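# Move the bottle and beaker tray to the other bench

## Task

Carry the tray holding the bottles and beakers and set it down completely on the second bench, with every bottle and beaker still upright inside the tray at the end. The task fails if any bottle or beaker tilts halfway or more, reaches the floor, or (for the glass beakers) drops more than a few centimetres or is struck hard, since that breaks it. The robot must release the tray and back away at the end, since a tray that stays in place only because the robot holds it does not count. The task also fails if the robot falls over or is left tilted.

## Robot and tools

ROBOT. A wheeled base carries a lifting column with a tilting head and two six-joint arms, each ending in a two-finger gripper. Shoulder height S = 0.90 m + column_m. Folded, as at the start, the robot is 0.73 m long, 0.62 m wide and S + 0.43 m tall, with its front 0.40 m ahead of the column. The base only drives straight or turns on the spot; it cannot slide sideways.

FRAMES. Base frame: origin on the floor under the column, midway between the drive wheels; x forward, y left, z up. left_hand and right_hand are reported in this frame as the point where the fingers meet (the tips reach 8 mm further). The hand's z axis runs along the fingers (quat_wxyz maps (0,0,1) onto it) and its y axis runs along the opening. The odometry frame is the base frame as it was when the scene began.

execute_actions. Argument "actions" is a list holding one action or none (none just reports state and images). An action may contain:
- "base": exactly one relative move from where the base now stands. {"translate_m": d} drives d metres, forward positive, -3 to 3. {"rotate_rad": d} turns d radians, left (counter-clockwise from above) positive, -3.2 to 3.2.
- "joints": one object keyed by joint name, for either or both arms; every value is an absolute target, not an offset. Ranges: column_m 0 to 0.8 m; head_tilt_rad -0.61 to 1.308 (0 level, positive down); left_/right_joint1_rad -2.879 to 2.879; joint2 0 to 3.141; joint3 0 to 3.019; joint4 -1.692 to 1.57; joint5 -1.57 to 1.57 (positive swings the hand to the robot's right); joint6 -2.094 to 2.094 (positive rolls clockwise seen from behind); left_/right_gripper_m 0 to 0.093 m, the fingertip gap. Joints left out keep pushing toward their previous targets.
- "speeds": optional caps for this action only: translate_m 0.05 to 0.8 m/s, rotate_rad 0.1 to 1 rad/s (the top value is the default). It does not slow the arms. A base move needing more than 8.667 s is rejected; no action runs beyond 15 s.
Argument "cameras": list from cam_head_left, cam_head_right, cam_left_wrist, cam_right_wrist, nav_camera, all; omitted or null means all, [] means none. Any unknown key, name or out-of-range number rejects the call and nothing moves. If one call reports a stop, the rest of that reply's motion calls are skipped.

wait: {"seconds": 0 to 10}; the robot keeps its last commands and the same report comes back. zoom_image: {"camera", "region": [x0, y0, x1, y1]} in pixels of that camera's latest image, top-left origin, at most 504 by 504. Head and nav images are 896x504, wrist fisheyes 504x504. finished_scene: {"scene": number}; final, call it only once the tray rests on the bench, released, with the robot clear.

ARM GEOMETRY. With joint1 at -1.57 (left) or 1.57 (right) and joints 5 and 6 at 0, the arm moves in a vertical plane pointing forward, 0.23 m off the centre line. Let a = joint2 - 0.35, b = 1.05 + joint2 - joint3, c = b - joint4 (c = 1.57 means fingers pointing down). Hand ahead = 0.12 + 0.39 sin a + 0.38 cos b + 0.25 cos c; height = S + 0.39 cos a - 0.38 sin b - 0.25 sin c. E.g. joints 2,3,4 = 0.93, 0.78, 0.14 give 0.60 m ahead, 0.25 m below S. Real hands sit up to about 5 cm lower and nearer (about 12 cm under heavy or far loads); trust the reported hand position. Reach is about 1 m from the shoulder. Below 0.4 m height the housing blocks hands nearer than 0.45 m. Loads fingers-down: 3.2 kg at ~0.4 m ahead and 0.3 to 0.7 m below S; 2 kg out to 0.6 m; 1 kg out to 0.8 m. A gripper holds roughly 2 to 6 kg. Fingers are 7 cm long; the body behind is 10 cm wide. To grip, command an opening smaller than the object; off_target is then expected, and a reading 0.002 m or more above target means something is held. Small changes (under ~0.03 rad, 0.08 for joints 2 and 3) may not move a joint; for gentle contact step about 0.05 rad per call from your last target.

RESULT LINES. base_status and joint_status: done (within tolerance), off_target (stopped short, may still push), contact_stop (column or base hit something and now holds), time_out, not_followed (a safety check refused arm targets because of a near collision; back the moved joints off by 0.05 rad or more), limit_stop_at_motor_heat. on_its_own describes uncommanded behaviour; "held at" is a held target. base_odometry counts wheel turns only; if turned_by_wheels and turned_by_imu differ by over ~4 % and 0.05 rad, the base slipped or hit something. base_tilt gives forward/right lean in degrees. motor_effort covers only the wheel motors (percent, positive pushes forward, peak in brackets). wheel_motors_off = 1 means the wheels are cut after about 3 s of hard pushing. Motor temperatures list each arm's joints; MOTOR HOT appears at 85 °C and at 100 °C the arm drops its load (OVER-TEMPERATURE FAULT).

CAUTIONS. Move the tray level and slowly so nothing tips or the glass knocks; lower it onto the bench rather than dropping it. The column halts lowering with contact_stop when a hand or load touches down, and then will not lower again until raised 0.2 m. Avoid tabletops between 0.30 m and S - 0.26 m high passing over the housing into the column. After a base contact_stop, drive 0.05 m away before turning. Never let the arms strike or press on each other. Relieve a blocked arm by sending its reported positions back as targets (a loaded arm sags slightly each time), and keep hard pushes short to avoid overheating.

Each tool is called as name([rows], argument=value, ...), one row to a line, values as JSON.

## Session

execute_actions(actions=[])

Scene clock: 0.00 s.
Motor temperatures (°C, as the motors report them): left_arm=[19 22 22 21 19 19] | right_arm=[19 23 22 19 22 20]
base_odometry: x=+0.000 y=+0.000 heading=+0.000 (m, m, rad; odometry frame)
turned_by_wheels: +0.000 (rad since the last result)
turned_by_imu: +0.000 (rad since the last result)
base_tilt: forward=+0.2 right=-0.6 (deg)
base_status: not commanded
joint_positions: column_m=+0.555 head_tilt_rad=+0.869 left_joint1_rad=-1.585 left_joint2_rad=+0.889 left_joint3_rad=+0.441 left_joint4_rad=-0.892 left_joint5_rad=+0.011 left_joint6_rad=-0.033 left_gripper_m=+0.095 right_joint1_rad=+1.571 right_joint2_rad=+0.922 right_joint3_rad=+0.432 right_joint4_rad=-0.912 right_joint5_rad=+0.012 right_joint6_rad=-0.004 right_gripper_m=+0.095
joint_status: not commanded
wheel_motors_off: 0
motor_effort: left_wheel=+5 right_wheel=+0 (%)
left_hand: x=+0.1726 y=+0.2193 z=+1.2372 quat_wxyz=(+0.397, +0.012, -0.918, +0.003) (m; base frame)
right_hand: x=+0.1569 y=-0.2274 z=+1.2412 quat_wxyz=(+0.426, +0.004, -0.905, +0.004) (m; base frame)
pictures: cam_head_left, cam_head_right, cam_left_wrist, cam_right_wrist, nav_camera
camera_calibration (this result's frames):
cam_head_left: T_world_to_cam=[[0.0265935, -0.999646, 0.0000860399, 0.0564094], [-0.731425, -0.0195167, -0.681643, 1.07959], [0.681403, 0.0180643, -0.731685, 1.02432], [0, 0, 0, 1]] pos_world=[0.0901676, 0.0589559, 1.48537]
cam_head_right: T_world_to_cam=[[0.0215631, -0.999523, -0.0221132, -0.0157946], [-0.723447, -0.000333402, -0.69038, 1.0909], [0.690044, 0.0308844, -0.723109, 1.01533], [0, 0, 0, 1]] pos_world=[0.0889251, -0.0467811, 1.48698]
cam_left_wrist: T_world_to_cam=[[0.0256733, -0.999575, -0.0138205, 0.235199], [-0.131501, -0.0170818, 0.991169, -1.19491], [-0.990984, -0.0236291, -0.131884, 0.462641], [0, 0, 0, 1]] pos_world=[0.295299, 0.225619, 1.24862]
cam_right_wrist: T_world_to_cam=[[0.0173287, -0.999844, -0.00351933, -0.229087], [-0.0649597, -0.00463825, 0.997877, -1.22455], [-0.997737, -0.0170633, -0.0650299, 0.354174], [0, 0, 0, 1]] pos_world=[0.277795, -0.228687, 1.24418]
Images, in order (width x height): cam_head_left 896x504, cam_head_right 896x504, cam_left_wrist 504x504, cam_right_wrist 504x504, nav_camera 896x504.

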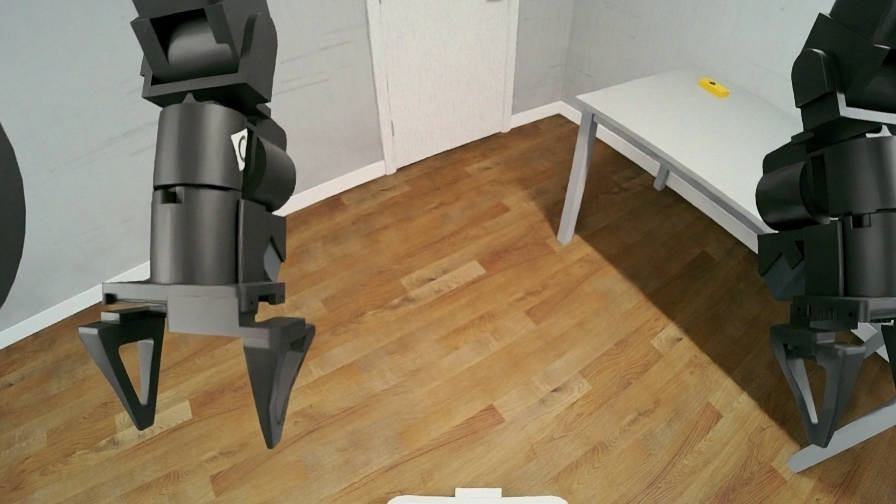

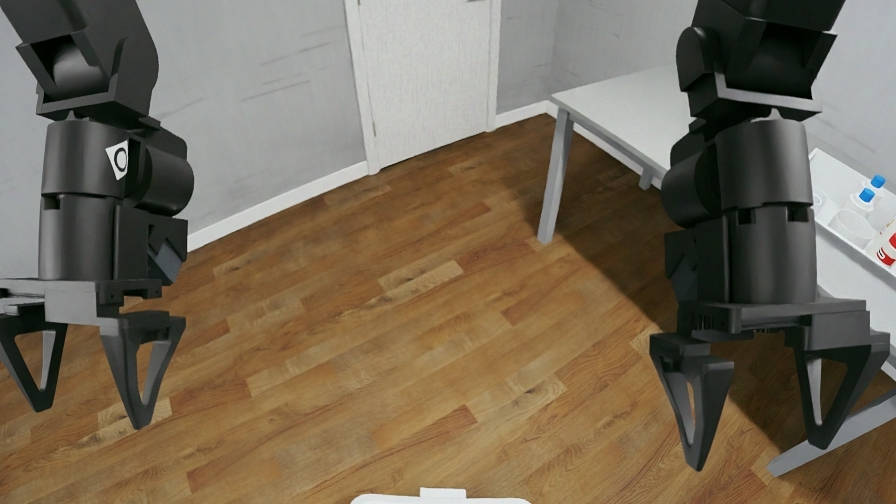

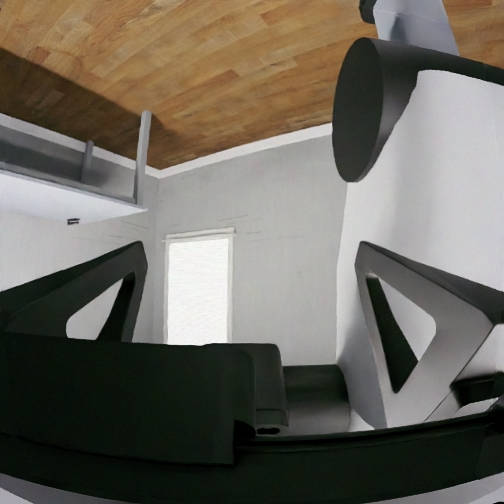

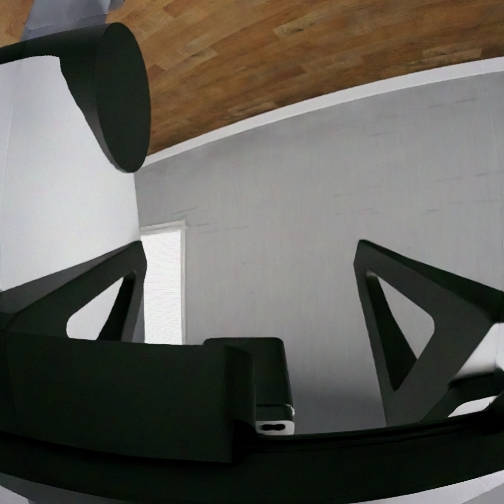

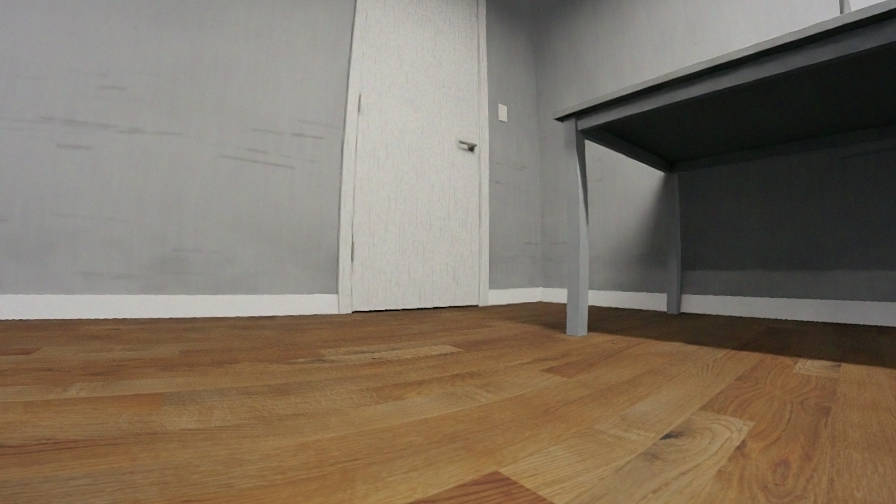

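execute_actions([
  {"base":{"rotate_rad":-0.98},"joints":{"left_joint1_rad":-1.42,"left_joint2_rad":1.15,"left_joint3_rad":1.02,"left_joint4_rad":-0.39,"left_joint5_rad":0.17,"left_joint6_rad":0.06,"right_joint1_rad":1.42,"right_joint2_rad":1.15,"right_joint3_rad":1.02,"right_joint4_rad":-0.39,"right_joint5_rad":-0.17,"right_joint6_rad":-0.06,"left_gripper_m":0.065,"right_gripper_m":0.065,"head_tilt_rad":0.75}},
])

Scene clock: 3.90 s.
Motor temperatures (°C, as the motors report them): left_arm=[19 22 22 21 19 19] | right_arm=[19 23 22 19 22 20]
base_odometry: x=+0.000 y=+0.000 heading=-0.979 (m, m, rad; odometry frame)
turned_by_wheels: -0.979 (rad since the last result)
turned_by_imu: -0.962 (rad since the last result)
base_tilt: forward=+0.2 right=-0.6 (deg)
base_status: done
joint_positions: column_m=+0.555 head_tilt_rad=+0.766 left_joint1_rad=-1.413 left_joint2_rad=+1.147 left_joint3_rad=+1.028 left_joint4_rad=-0.388 left_joint5_rad=+0.168 left_joint6_rad=+0.047 left_gripper_m=+0.065 right_joint1_rad=+1.421 right_joint2_rad=+1.141 right_joint3_rad=+1.028 right_joint4_rad=-0.387 right_joint5_rad=-0.168 right_joint6_rad=-0.054 right_gripper_m=+0.065
joint_status: all done
wheel_motors_off: 0
motor_effort: left_wheel=+3(54) right_wheel=-4(36) (%)
left_hand: x=+0.5534 y=+0.2778 z=+1.1319 quat_wxyz=(-0.012, +0.014, -1.000, +0.015) (m; base frame)
right_hand: x=+0.5558 y=-0.2745 z=+1.1342 quat_wxyz=(-0.015, -0.009, -1.000, -0.018) (m; base frame)
pictures: cam_head_left, cam_head_right, cam_left_wrist, cam_right_wrist, nav_camera
camera_calibration (this result's frames):
cam_head_left: T_world_to_cam=[[0.0264443, -0.999646, 0.00281412, 0.0522136], [-0.657627, -0.0195167, -0.753091, 1.18599], [0.752879, 0.0180643, -0.657911, 0.907078], [0, 0, 0, 1]] pos_world=[0.0956367, 0.0589559, 1.48979]
cam_head_right: T_world_to_cam=[[0.0237181, -0.999523, -0.0197841, -0.0194909], [-0.648794, -0.000333402, -0.760964, 1.19591], [0.760594, 0.0308844, -0.648493, 0.896837], [0, 0, 0, 1]] pos_world=[0.094236, -0.0467811, 1.49125]
cam_left_wrist: T_world_to_cam=[[0.0372667, -0.998963, 0.0261607, 0.230592], [-0.825632, -0.0160311, 0.563981, -0.17202], [-0.562977, -0.0426168, -0.825373, 1.38095], [0, 0, 0, 1]] pos_world=[0.626826, 0.286447, 1.23078]
cam_right_wrist: T_world_to_cam=[[-0.00722468, -0.999281, -0.0372277, -0.231447], [-0.827699, -0.0149147, 0.560975, -0.175428], [-0.561126, 0.0348661, -0.826995, 1.38023], [0, 0, 0, 1]] pos_world=[0.627609, -0.28202, 1.23124]
Images, in order (width x height): cam_head_left 896x504, cam_head_right 896x504, cam_left_wrist 504x504, cam_right_wrist 504x504, nav_camera 896x504.

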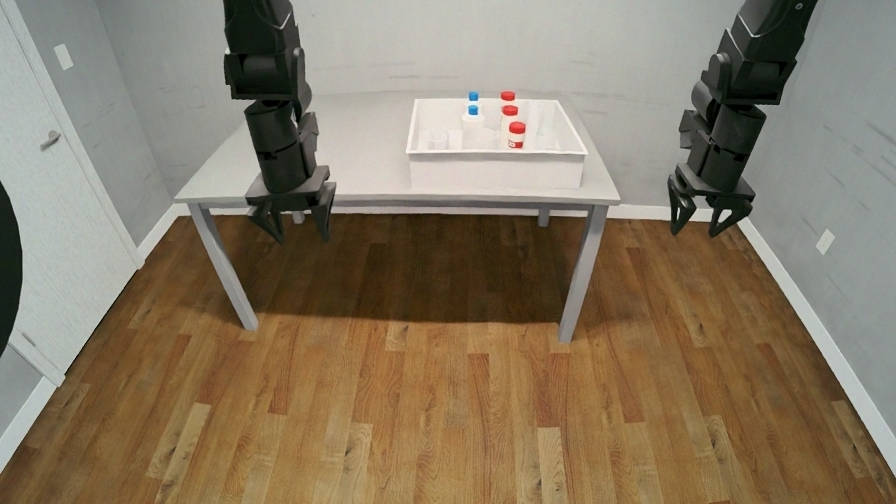

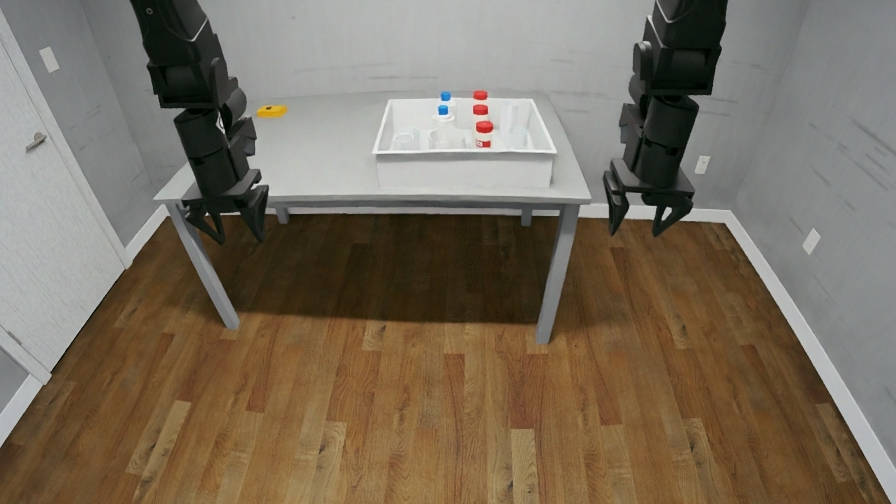

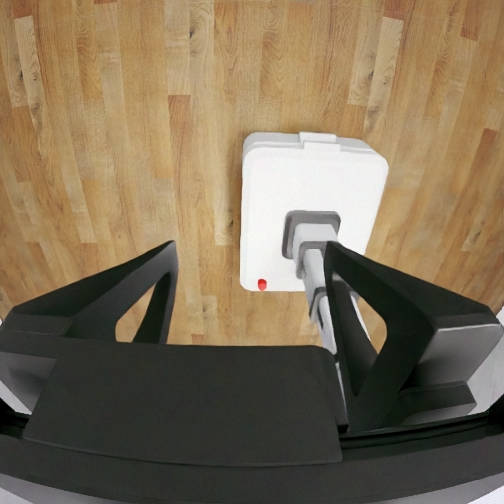

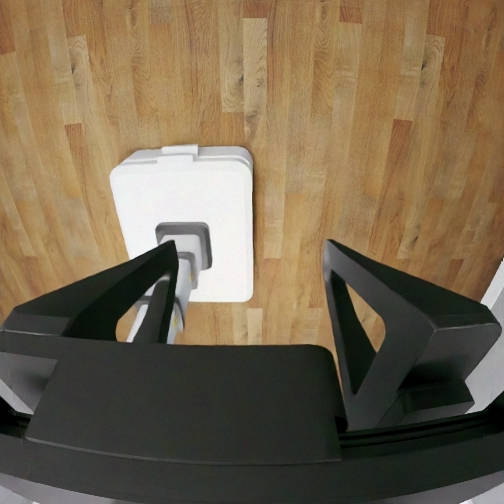

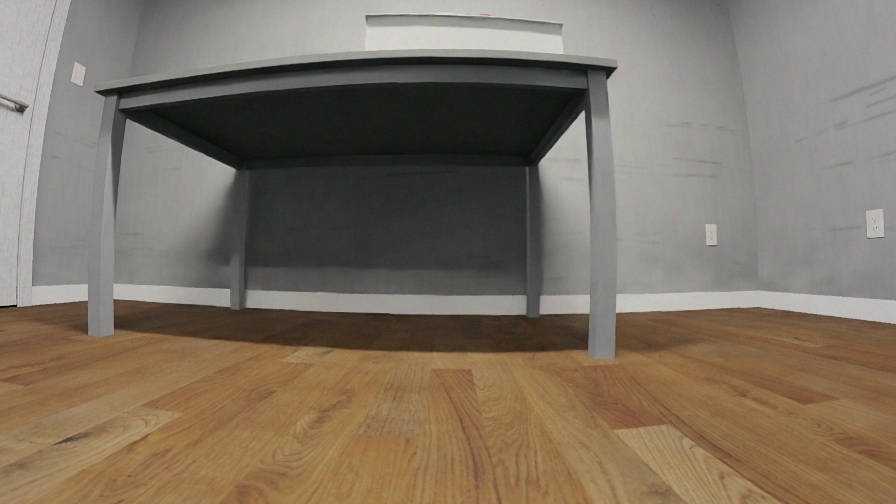

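execute_actions([
  {"base":{"translate_m":0.95},"joints":{"column_m":0.45,"head_tilt_rad":0.96,"left_joint1_rad":-1.47,"left_joint5_rad":0.12,"right_joint1_rad":1.37}},
])

Scene clock: 8.50 s.
Motor temperatures (°C, as the motors report them): left_arm=[19 23 22 21 19 19] | right_arm=[19 23 22 19 22 20]
base_odometry: x=+0.530 y=-0.789 heading=-0.980 (m, m, rad; odometry frame)
turned_by_wheels: -0.001 (rad since the last result)
turned_by_imu: +0.002 (rad since the last result)
base_tilt: forward=+0.2 right=-0.6 (deg)
base_status: done
joint_positions: column_m=+0.450 head_tilt_rad=+0.961 left_joint1_rad=-1.467 left_joint2_rad=+1.147 left_joint3_rad=+1.023 left_joint4_rad=-0.388 left_joint5_rad=+0.123 left_joint6_rad=+0.047 left_gripper_m=+0.065 right_joint1_rad=+1.368 right_joint2_rad=+1.142 right_joint3_rad=+1.023 right_joint4_rad=-0.387 right_joint5_rad=-0.168 right_joint6_rad=-0.054 right_gripper_m=+0.065
joint_status: all done
wheel_motors_off: 0
motor_effort: left_wheel=-1(57) right_wheel=+1(51) (%)
left_hand: x=+0.5512 y=+0.2574 z=+1.0242 quat_wxyz=(-0.008, +0.002, -1.000, +0.016) (m; base frame)
right_hand: x=+0.5509 y=-0.3016 z=+1.0311 quat_wxyz=(-0.013, -0.022, -1.000, +0.004) (m; base frame)
pictures: cam_head_left, cam_head_right, cam_left_wrist, cam_right_wrist, nav_camera
camera_calibration (this result's frames):
cam_head_left: T_world_to_cam=[[0.0264893, -0.999646, -0.00235317, 0.0599264], [-0.790855, -0.0195167, -0.611692, 0.910747], [0.61143, 0.0180643, -0.791092, 1.03652], [0, 0, 0, 1]] pos_world=[0.0849205, 0.0589559, 1.37722]
cam_head_right: T_world_to_cam=[[0.0194442, -0.999523, -0.0239975, -0.0152978], [-0.783712, -0.000333402, -0.621125, 0.922175], [0.620821, 0.0308844, -0.783344, 1.02958], [0, 0, 0, 1]] pos_world=[0.0838304, -0.0467811, 1.37894]
cam_left_wrist: T_world_to_cam=[[0.0117733, -0.999552, 0.027524, 0.225949], [-0.821322, 0.00603362, 0.570433, -0.128153], [-0.570344, -0.0293219, -0.820883, 1.28593], [0, 0, 0, 1]] pos_world=[0.625506, 0.264327, 1.12248]
cam_right_wrist: T_world_to_cam=[[-0.0345495, -0.999371, 0.00793344, -0.293886], [-0.824067, 0.0329784, 0.565532, -0.11437], [-0.565438, 0.0130012, -0.824688, 1.28652], [0, 0, 0, 1]] pos_world=[0.623047, -0.306656, 1.12799]
Images, in order (width x height): cam_head_left 896x504, cam_head_right 896x504, cam_left_wrist 504x504, cam_right_wrist 504x504, nav_camera 896x504.

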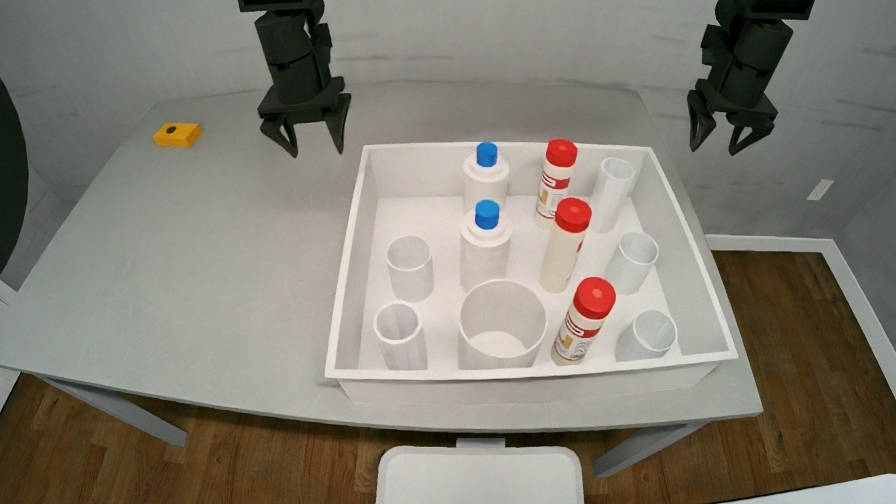

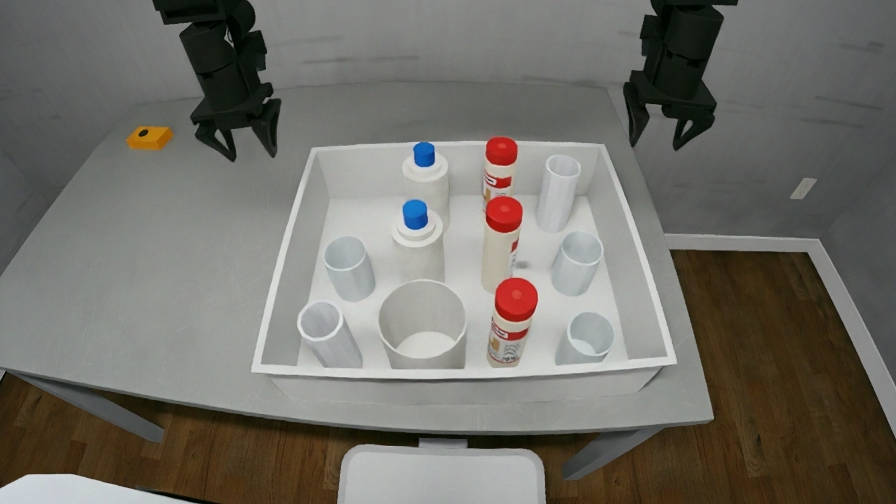

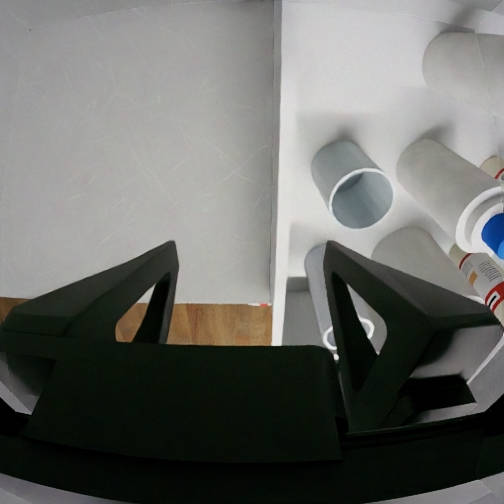

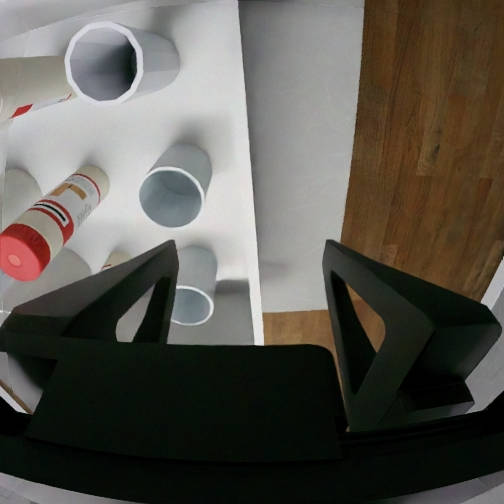

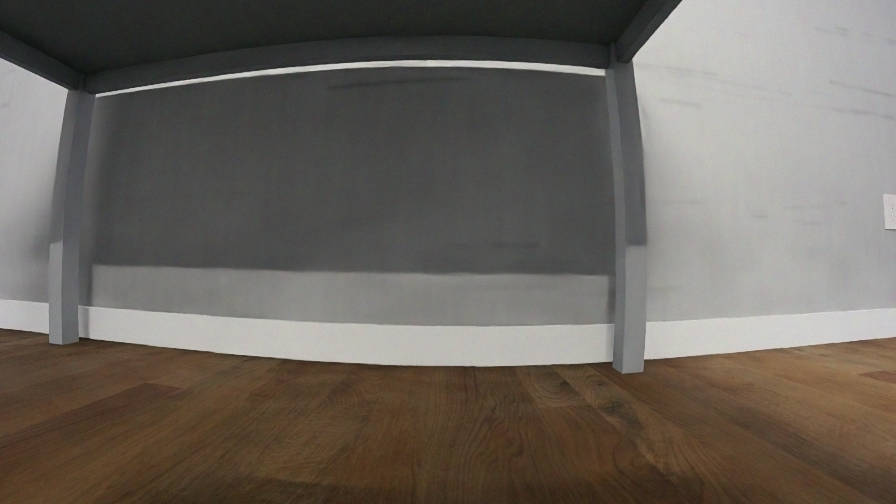

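execute_actions([
  {"base":{"translate_m":0.03},"joints":{"column_m":0.33,"left_joint1_rad":-1.51,"left_joint5_rad":0.09,"left_joint6_rad":0.0,"right_joint1_rad":1.335,"right_joint5_rad":-0.21,"right_joint6_rad":-0.11}},
], cameras=["cam_head_left","cam_head_right","cam_left_wrist","cam_right_wrist"])

Scene clock: 14.07 s.
Motor temperatures (°C, as the motors report them): left_arm=[19 23 22 21 19 19] | right_arm=[19 23 22 19 22 20]
base_odometry: x=+0.546 y=-0.814 heading=-0.980 (m, m, rad; odometry frame)
turned_by_wheels: +0.000 (rad since the last result)
turned_by_imu: +0.001 (rad since the last result)
base_tilt: forward=+0.2 right=-0.6 (deg)
base_status: done
joint_positions: column_m=+0.330 head_tilt_rad=+0.961 left_joint1_rad=-1.505 left_joint2_rad=+1.147 left_joint3_rad=+1.021 left_joint4_rad=-0.388 left_joint5_rad=+0.091 left_joint6_rad=+0.010 left_gripper_m=+0.065 right_joint1_rad=+1.340 right_joint2_rad=+1.142 right_joint3_rad=+1.021 right_joint4_rad=-0.387 right_joint5_rad=-0.207 right_joint6_rad=-0.101 right_gripper_m=+0.065
joint_status: all done
wheel_motors_off: 0
motor_effort: left_wheel=-1(28) right_wheel=+0(26) (%)
left_hand: x=+0.5503 y=+0.2432 z=+0.9029 quat_wxyz=(-0.006, +0.011, -1.000, +0.017) (m; base frame)
right_hand: x=+0.5494 y=-0.3095 z=+0.9127 quat_wxyz=(-0.014, -0.005, -1.000, -0.002) (m; base frame)
pictures: cam_head_left, cam_head_right, cam_left_wrist, cam_right_wrist
camera_calibration (this result's frames):
cam_head_left: T_world_to_cam=[[0.0264889, -0.999646, -0.00235744, 0.0596497], [-0.790954, -0.0195167, -0.611565, 0.837184], [0.611302, 0.0180643, -0.791191, 0.941731], [0, 0, 0, 1]] pos_world=[0.084911, 0.0589559, 1.25722]
cam_head_right: T_world_to_cam=[[0.0194404, -0.999523, -0.0240006, -0.0181731], [-0.783812, -0.000333402, -0.620998, 0.847481], [0.620694, 0.0308844, -0.783444, 0.935722], [0, 0, 0, 1]] pos_world=[0.0838212, -0.0467811, 1.25893]
cam_left_wrist: T_world_to_cam=[[0.0308856, -0.9991, 0.0290846, 0.203036], [-0.818753, -0.00859851, 0.574081, -0.0607514], [-0.573314, -0.041544, -0.818282, 1.1877], [0, 0, 0, 1]] pos_world=[0.624912, 0.251672, 1.00084]
cam_right_wrist: T_world_to_cam=[[-0.000531047, -0.999988, -0.0049625, -0.308077], [-0.825765, -0.0023604, 0.564009, -0.0569833], [-0.564014, 0.00439737, -0.825754, 1.18567], [0, 0, 0, 1]] pos_world=[0.621516, -0.313422, 1.00968]
Images, in order (width x height): cam_head_left 896x504, cam_head_right 896x504, cam_left_wrist 504x504, cam_right_wrist 504x504.

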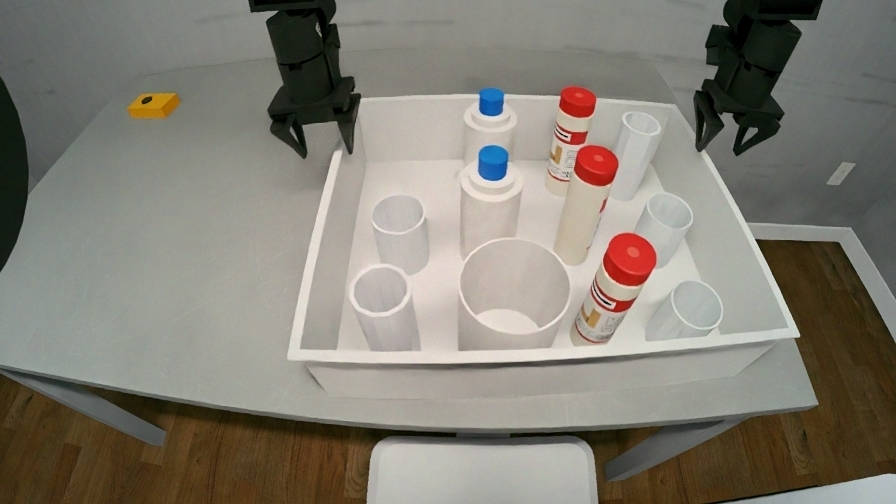

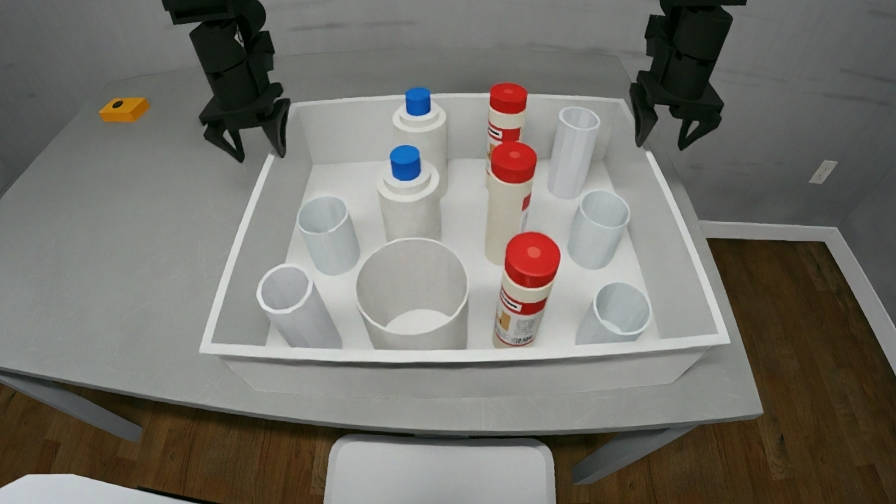

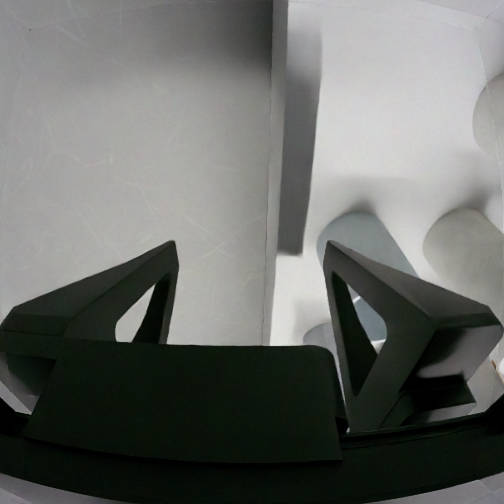

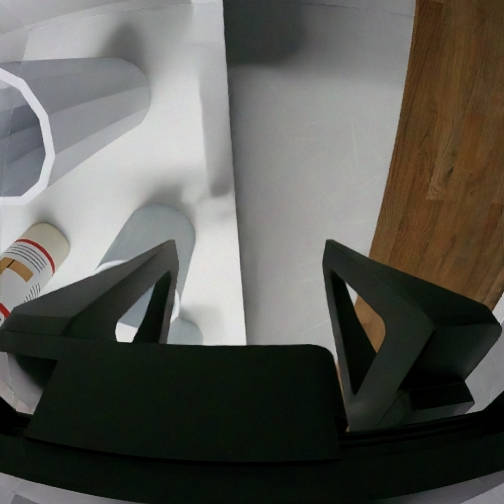

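execute_actions([
  {"joints":{"column_m":0.285,"left_joint1_rad":-1.54}},
], cameras=["cam_head_left","cam_head_right","cam_left_wrist","cam_right_wrist"])

Scene clock: 15.83 s.
Motor temperatures (°C, as the motors report them): left_arm=[19 23 22 21 19 19] | right_arm=[19 23 22 19 22 20]
base_odometry: x=+0.546 y=-0.814 heading=-0.980 (m, m, rad; odometry frame)
turned_by_wheels: +0.000 (rad since the last result)
turned_by_imu: +0.000 (rad since the last result)
base_tilt: forward=+0.2 right=-0.7 (deg)
base_status: not commanded
joint_positions: column_m=+0.285 head_tilt_rad=+0.961 left_joint1_rad=-1.533 left_joint2_rad=+1.147 left_joint3_rad=+1.021 left_joint4_rad=-0.388 left_joint5_rad=+0.091 left_joint6_rad=+0.010 left_gripper_m=+0.065 right_joint1_rad=+1.340 right_joint2_rad=+1.142 right_joint3_rad=+1.021 right_joint4_rad=-0.387 right_joint5_rad=-0.207 right_joint6_rad=-0.101 right_gripper_m=+0.065
joint_status: all done
wheel_motors_off: 0
motor_effort: left_wheel=+1(0) right_wheel=+0(0) (%)
left_hand: x=+0.5504 y=+0.2285 z=+0.8576 quat_wxyz=(-0.005, +0.004, -1.000, +0.029) (m; base frame)
right_hand: x=+0.5494 y=-0.3095 z=+0.8677 quat_wxyz=(-0.014, -0.005, -1.000, -0.002) (m; base frame)
pictures: cam_head_left, cam_head_right, cam_left_wrist, cam_right_wrist
camera_calibration (this result's frames):
cam_head_left: T_world_to_cam=[[0.0264889, -0.999646, -0.00235744, 0.0595436], [-0.790954, -0.0195167, -0.611565, 0.809656], [0.611302, 0.0180643, -0.791191, 0.906118], [0, 0, 0, 1]] pos_world=[0.084911, 0.0589559, 1.21221]
cam_head_right: T_world_to_cam=[[0.0194404, -0.999523, -0.0240006, -0.0192534], [-0.783812, -0.000333402, -0.620998, 0.819528], [0.620694, 0.0308844, -0.783444, 0.900458], [0, 0, 0, 1]] pos_world=[0.0838212, -0.0467811, 1.21392]
cam_left_wrist: T_world_to_cam=[[0.0167876, -0.998427, 0.0535032, 0.176331], [-0.818694, 0.0169926, 0.573978, -0.040552], [-0.573984, -0.0534385, -0.817121, 1.15222], [0, 0, 0, 1]] pos_world=[0.625195, 0.238315, 0.955342]
cam_right_wrist: T_world_to_cam=[[-0.000531047, -0.999988, -0.0049625, -0.308301], [-0.825765, -0.0023604, 0.564009, -0.0315964], [-0.564014, 0.00439737, -0.825754, 1.1485], [0, 0, 0, 1]] pos_world=[0.621516, -0.313422, 0.964671]
Images, in order (width x height): cam_head_left 896x504, cam_head_right 896x504, cam_left_wrist 504x504, cam_right_wrist 504x504.

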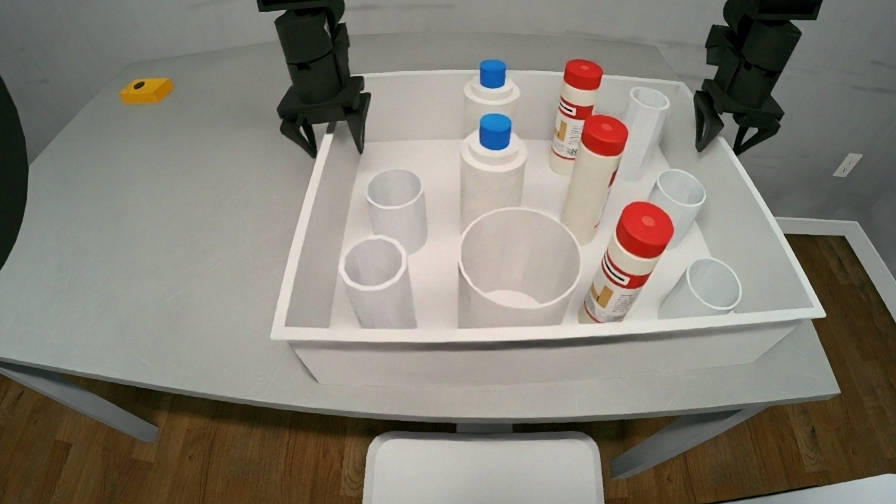

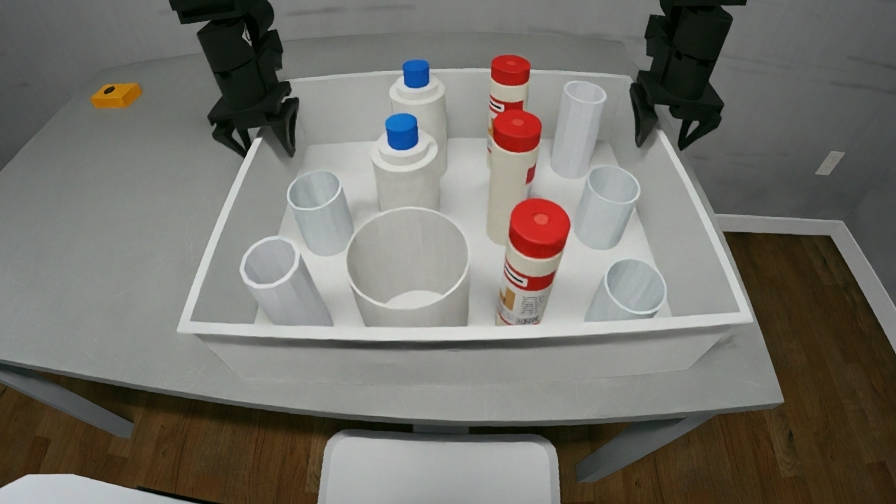

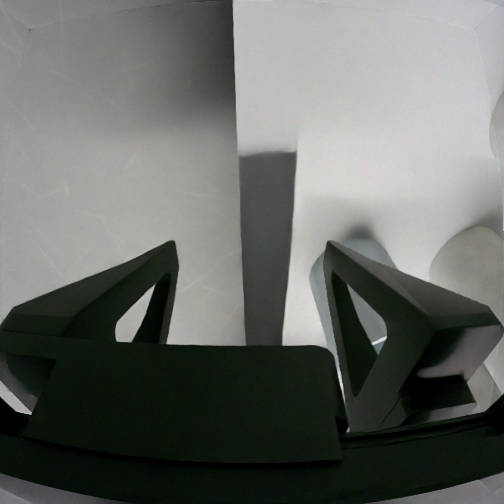

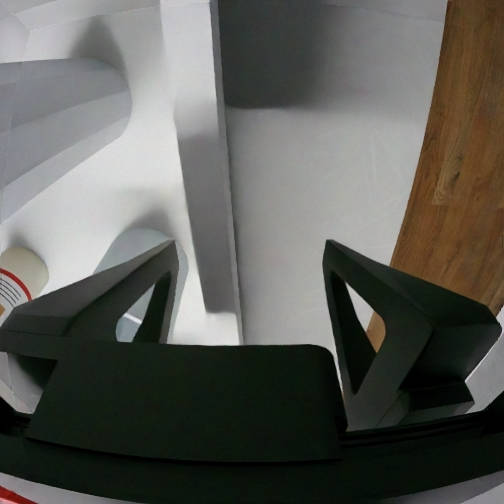

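execute_actions([
  {"base":{"translate_m":-0.02},"joints":{"column_m":0.26,"right_joint1_rad":1.38,"left_gripper_m":0.045,"right_gripper_m":0.045}},
], cameras=["cam_head_left","cam_head_right","cam_left_wrist","cam_right_wrist"])

execute_actions([
  {"joints":{"left_gripper_m":0,"right_gripper_m":0}},
], cameras=["cam_head_left","cam_left_wrist","cam_right_wrist"])

Scene clock: 17.83 s.
Motor temperatures (°C, as the motors report them): left_arm=[19 23 22 21 19 19] | right_arm=[19 23 22 19 22 20]
base_odometry: x=+0.535 y=-0.797 heading=-0.980 (m, m, rad; odometry frame)
turned_by_wheels: +0.000 (rad since the last result)
turned_by_imu: +0.000 (rad since the last result)
base_tilt: forward=+0.2 right=-0.7 (deg)
base_status: done
joint_positions: column_m=+0.260 head_tilt_rad=+0.961 left_joint1_rad=-1.533 left_joint2_rad=+1.143 left_joint3_rad=+1.017 left_joint4_rad=-0.388 left_joint5_rad=+0.091 left_joint6_rad=+0.010 left_gripper_m=+0.045 right_joint1_rad=+1.376 right_joint2_rad=+1.145 right_joint3_rad=+1.017 right_joint4_rad=-0.387 right_joint5_rad=-0.208 right_joint6_rad=-0.101 right_gripper_m=+0.045
joint_status: all done
wheel_motors_off: 0
motor_effort: left_wheel=+0(34) right_wheel=-1(27) (%)
left_hand: x=+0.5495 y=+0.2284 z=+0.8338 quat_wxyz=(-0.006, +0.004, -1.000, +0.029) (m; base frame)
right_hand: x=+0.5474 y=-0.2906 z=+0.8385 quat_wxyz=(-0.010, +0.003, -1.000, -0.019) (m; base frame)
pictures: cam_head_left, cam_head_right, cam_left_wrist, cam_right_wrist
camera_calibration (this result's frames):
cam_head_left: T_world_to_cam=[[0.0264879, -0.999646, -0.00236911, 0.0594992], [-0.791223, -0.0195167, -0.611216, 0.793937], [0.610954, 0.0180643, -0.79146, 0.886679], [0, 0, 0, 1]] pos_world=[0.0848851, 0.0589559, 1.18718]
cam_head_right: T_world_to_cam=[[0.0194298, -0.999523, -0.0240092, -0.0198426], [-0.784085, -0.000333402, -0.620653, 0.803577], [0.620349, 0.0308844, -0.783718, 0.881218], [0, 0, 0, 1]] pos_world=[0.083796, -0.0467811, 1.18889]
cam_left_wrist: T_world_to_cam=[[0.0167548, -0.998427, 0.0535025, 0.177582], [-0.818913, 0.0169986, 0.573666, -0.0272453], [-0.573674, -0.0534255, -0.81734, 1.13226], [0, 0, 0, 1]] pos_world=[0.624259, 0.238257, 0.931568]
cam_right_wrist: T_world_to_cam=[[0.016391, -0.999136, -0.0382038, -0.270649], [-0.821687, -0.0352309, 0.568849, -0.0325722], [-0.569704, 0.0220675, -0.821554, 1.12795], [0, 0, 0, 1]] pos_world=[0.620268, -0.296454, 0.934859]
Images, in order (width x height): cam_head_left 896x504, cam_head_right 896x504, cam_left_wrist 504x504, cam_right_wrist 504x504.

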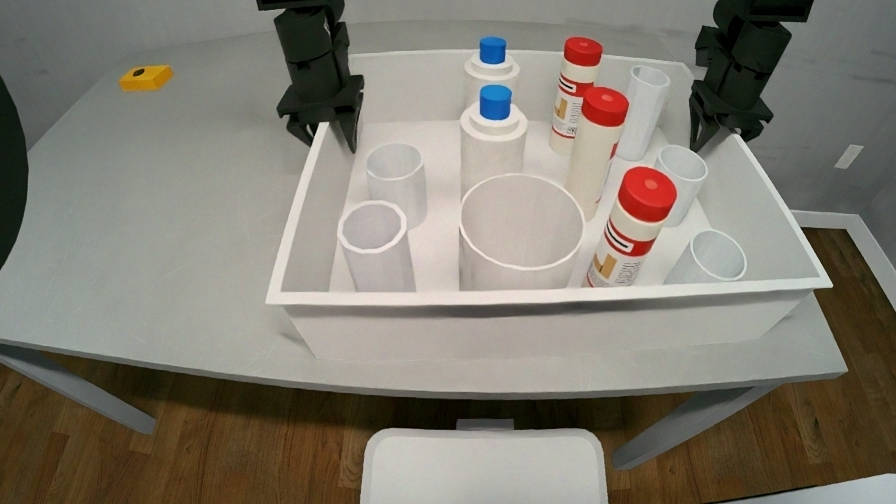

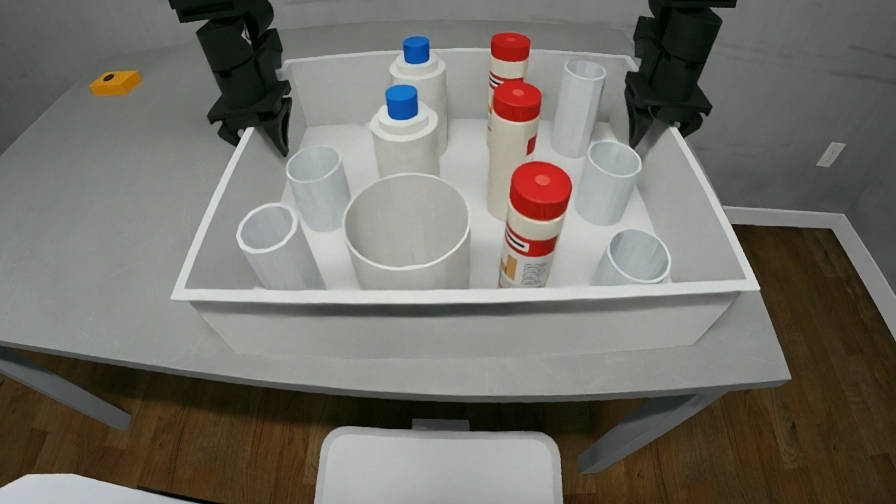

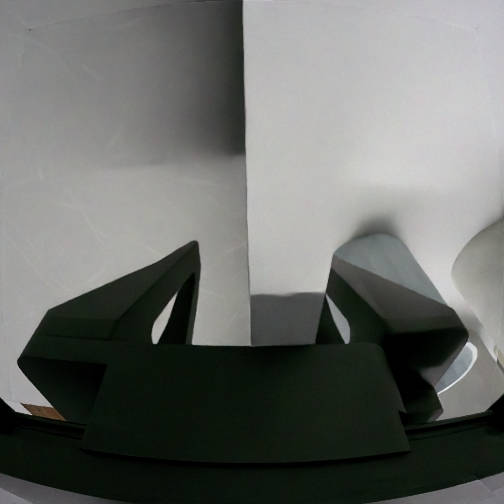

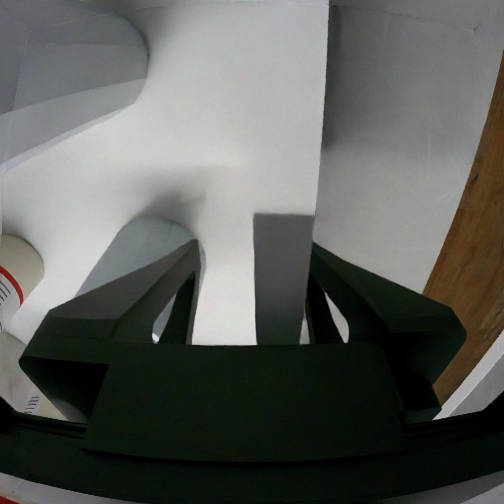

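Scene clock: 18.50 s.
Motor temperatures (°C, as the motors report them): left_arm=[19 23 22 21 19 19] | right_arm=[19 23 22 19 22 20]
base_odometry: x=+0.535 y=-0.797 heading=-0.980 (m, m, rad; odometry frame)
turned_by_wheels: +0.000 (rad since the last result)
turned_by_imu: +0.000 (rad since the last result)
base_tilt: forward=+0.2 right=-0.7 (deg)
base_status: not commanded
joint_positions: column_m=+0.260 head_tilt_rad=+0.961 left_joint1_rad=-1.537 left_joint2_rad=+1.142 left_joint3_rad=+1.018 left_joint4_rad=-0.388 left_joint5_rad=+0.090 left_joint6_rad=-0.015 left_gripper_m=+0.005 right_joint1_rad=+1.367 right_joint2_rad=+1.146 right_joint3_rad=+1.017 right_joint4_rad=-0.388 right_joint5_rad=-0.229 right_joint6_rad=-0.125 right_gripper_m=+0.007
joint_status: left_gripper_m off_target (ended at +0.005, target +0.000); right_gripper_m off_target (ended at +0.007, target +0.000)
wheel_motors_off: 0
motor_effort: left_wheel=-2(1) right_wheel=+1(1) (%)
left_hand: x=+0.5501 y=+0.2264 z=+0.8341 quat_wxyz=(-0.006, +0.015, -0.999, +0.031) (m; base frame)
right_hand: x=+0.5469 y=-0.2917 z=+0.8388 quat_wxyz=(-0.011, +0.013, -1.000, -0.025) (m; base frame)
pictures: cam_head_left, cam_left_wrist, cam_right_wrist
camera_calibration (this result's frames):
cam_head_left: T_world_to_cam=[[0.0264879, -0.999646, -0.00236911, 0.0594992], [-0.791223, -0.0195167, -0.611216, 0.793937], [0.610954, 0.0180643, -0.79146, 0.886679], [0, 0, 0, 1]] pos_world=[0.0848851, 0.0589559, 1.18718]
cam_left_wrist: T_world_to_cam=[[0.0389741, -0.997634, 0.0566257, 0.160508], [-0.818922, 0.000582443, 0.573905, -0.0233601], [-0.572581, -0.0687394, -0.816962, 1.13525], [0, 0, 0, 1]] pos_world=[0.624634, 0.238178, 0.93177]
cam_right_wrist: T_world_to_cam=[[0.0359421, -0.998065, -0.0507479, -0.271612], [-0.821693, -0.0584169, 0.566928, -0.0383662], [-0.568796, 0.0213226, -0.822203, 1.12776], [0, 0, 0, 1]] pos_world=[0.619702, -0.297374, 0.935215]
Images, in order (width x height): cam_head_left 896x504, cam_left_wrist 504x504, cam_right_wrist 504x504.

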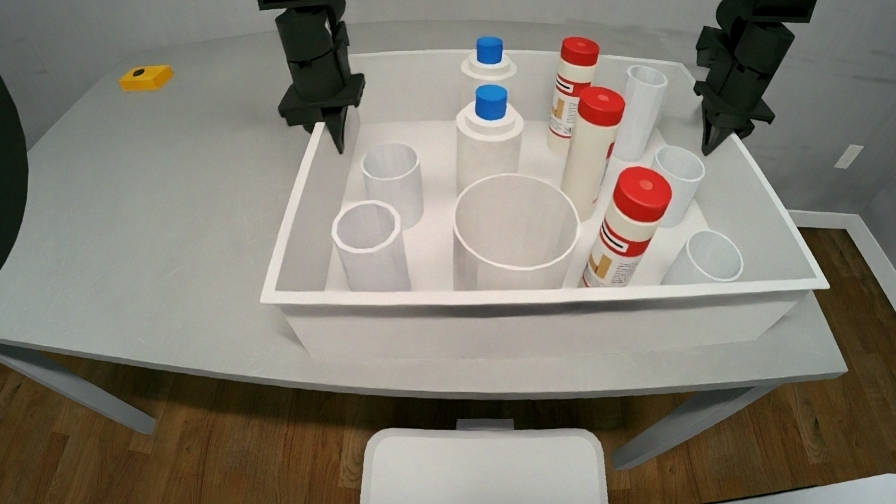

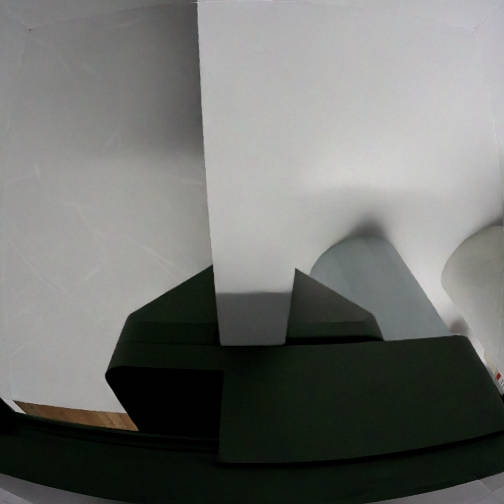

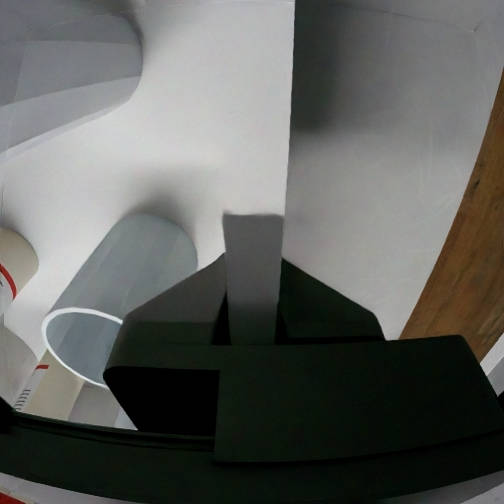

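execute_actions([
  {"joints":{"column_m":0.34}},
], cameras=["cam_head_left","cam_left_wrist","cam_right_wrist"])

Scene clock: 20.53 s.
Motor temperatures (°C, as the motors report them): left_arm=[19 24 22 21 19 19] | right_arm=[19 24 22 19 22 20]
base_odometry: x=+0.535 y=-0.797 heading=-0.980 (m, m, rad; odometry frame)
turned_by_wheels: +0.000 (rad since the last result)
turned_by_imu: +0.000 (rad since the last result)
base_tilt: forward=+0.2 right=-0.7 (deg)
base_status: not commanded
joint_positions: column_m=+0.340 head_tilt_rad=+0.961 left_joint1_rad=-1.536 left_joint2_rad=+1.212 left_joint3_rad=+1.017 left_joint4_rad=-0.366 left_joint5_rad=+0.088 left_joint6_rad=-0.003 left_gripper_m=+0.005 right_joint1_rad=+1.375 right_joint2_rad=+1.208 right_joint3_rad=+1.009 right_joint4_rad=-0.379 right_joint5_rad=-0.228 right_joint6_rad=-0.126 right_gripper_m=+0.006
joint_status: all done
wheel_motors_off: 0
motor_effort: left_wheel=-1(2) right_wheel=+0(2) (%)
left_hand: x=+0.5310 y=+0.2279 z=+0.8847 quat_wxyz=(+0.019, +0.011, -0.999, +0.029) (m; base frame)
right_hand: x=+0.5235 y=-0.2901 z=+0.8918 quat_wxyz=(+0.019, +0.009, -0.999, -0.032) (m; base frame)
pictures: cam_head_left, cam_left_wrist, cam_right_wrist
camera_calibration (this result's frames):
cam_head_left: T_world_to_cam=[[0.0264879, -0.999646, -0.0023691, 0.0596884], [-0.791223, -0.0195167, -0.611216, 0.84275], [0.610954, 0.0180643, -0.79146, 0.949886], [0, 0, 0, 1]] pos_world=[0.0848851, 0.0589559, 1.26704]
cam_left_wrist: T_world_to_cam=[[0.0321897, -0.998076, 0.0529841, 0.166775], [-0.790315, 0.00703478, 0.61266, -0.118958], [-0.611854, -0.0615955, -0.788569, 1.15987], [0, 0, 0, 1]] pos_world=[0.610288, 0.238734, 0.978681]
cam_right_wrist: T_world_to_cam=[[0.0265919, -0.997563, -0.0645113, -0.249193], [-0.78668, -0.060701, 0.614369, -0.148829], [-0.616787, 0.0344125, -0.786377, 1.15488], [0, 0, 0, 1]] pos_world=[0.601862, -0.297362, 0.983532]
Images, in order (width x height): cam_head_left 896x504, cam_left_wrist 504x504, cam_right_wrist 504x504.

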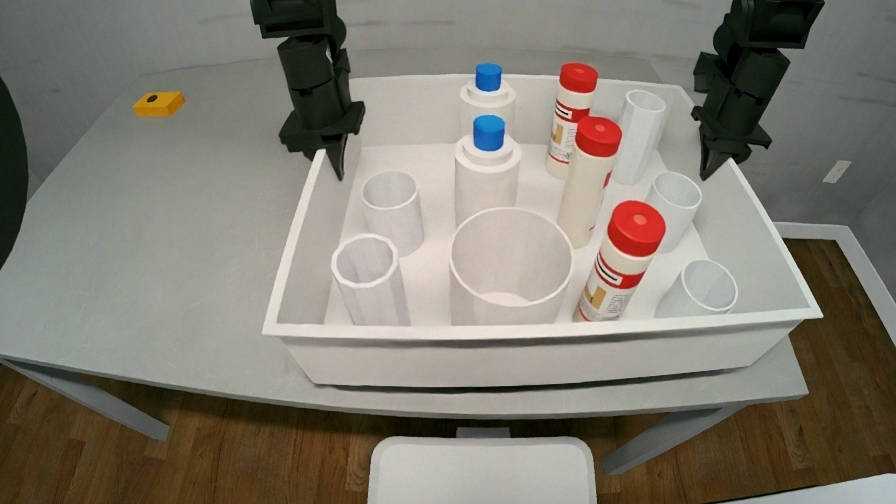

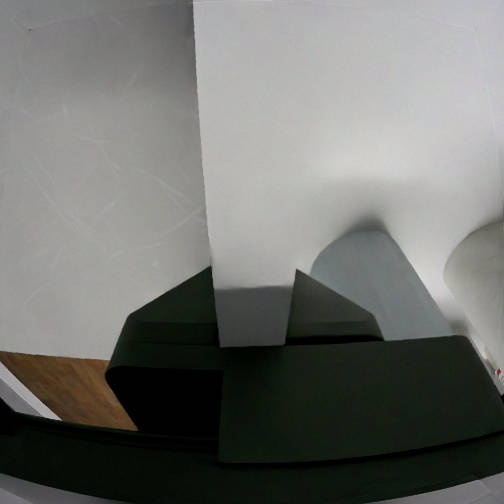

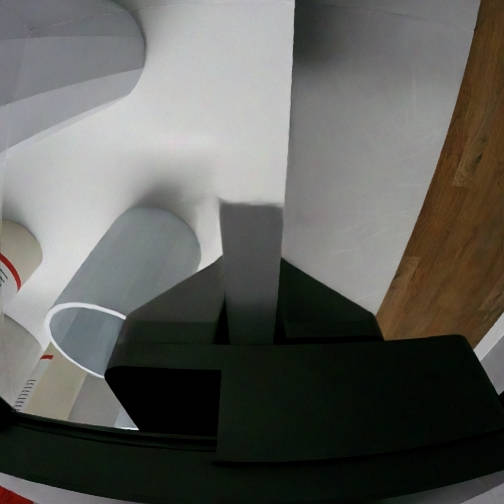

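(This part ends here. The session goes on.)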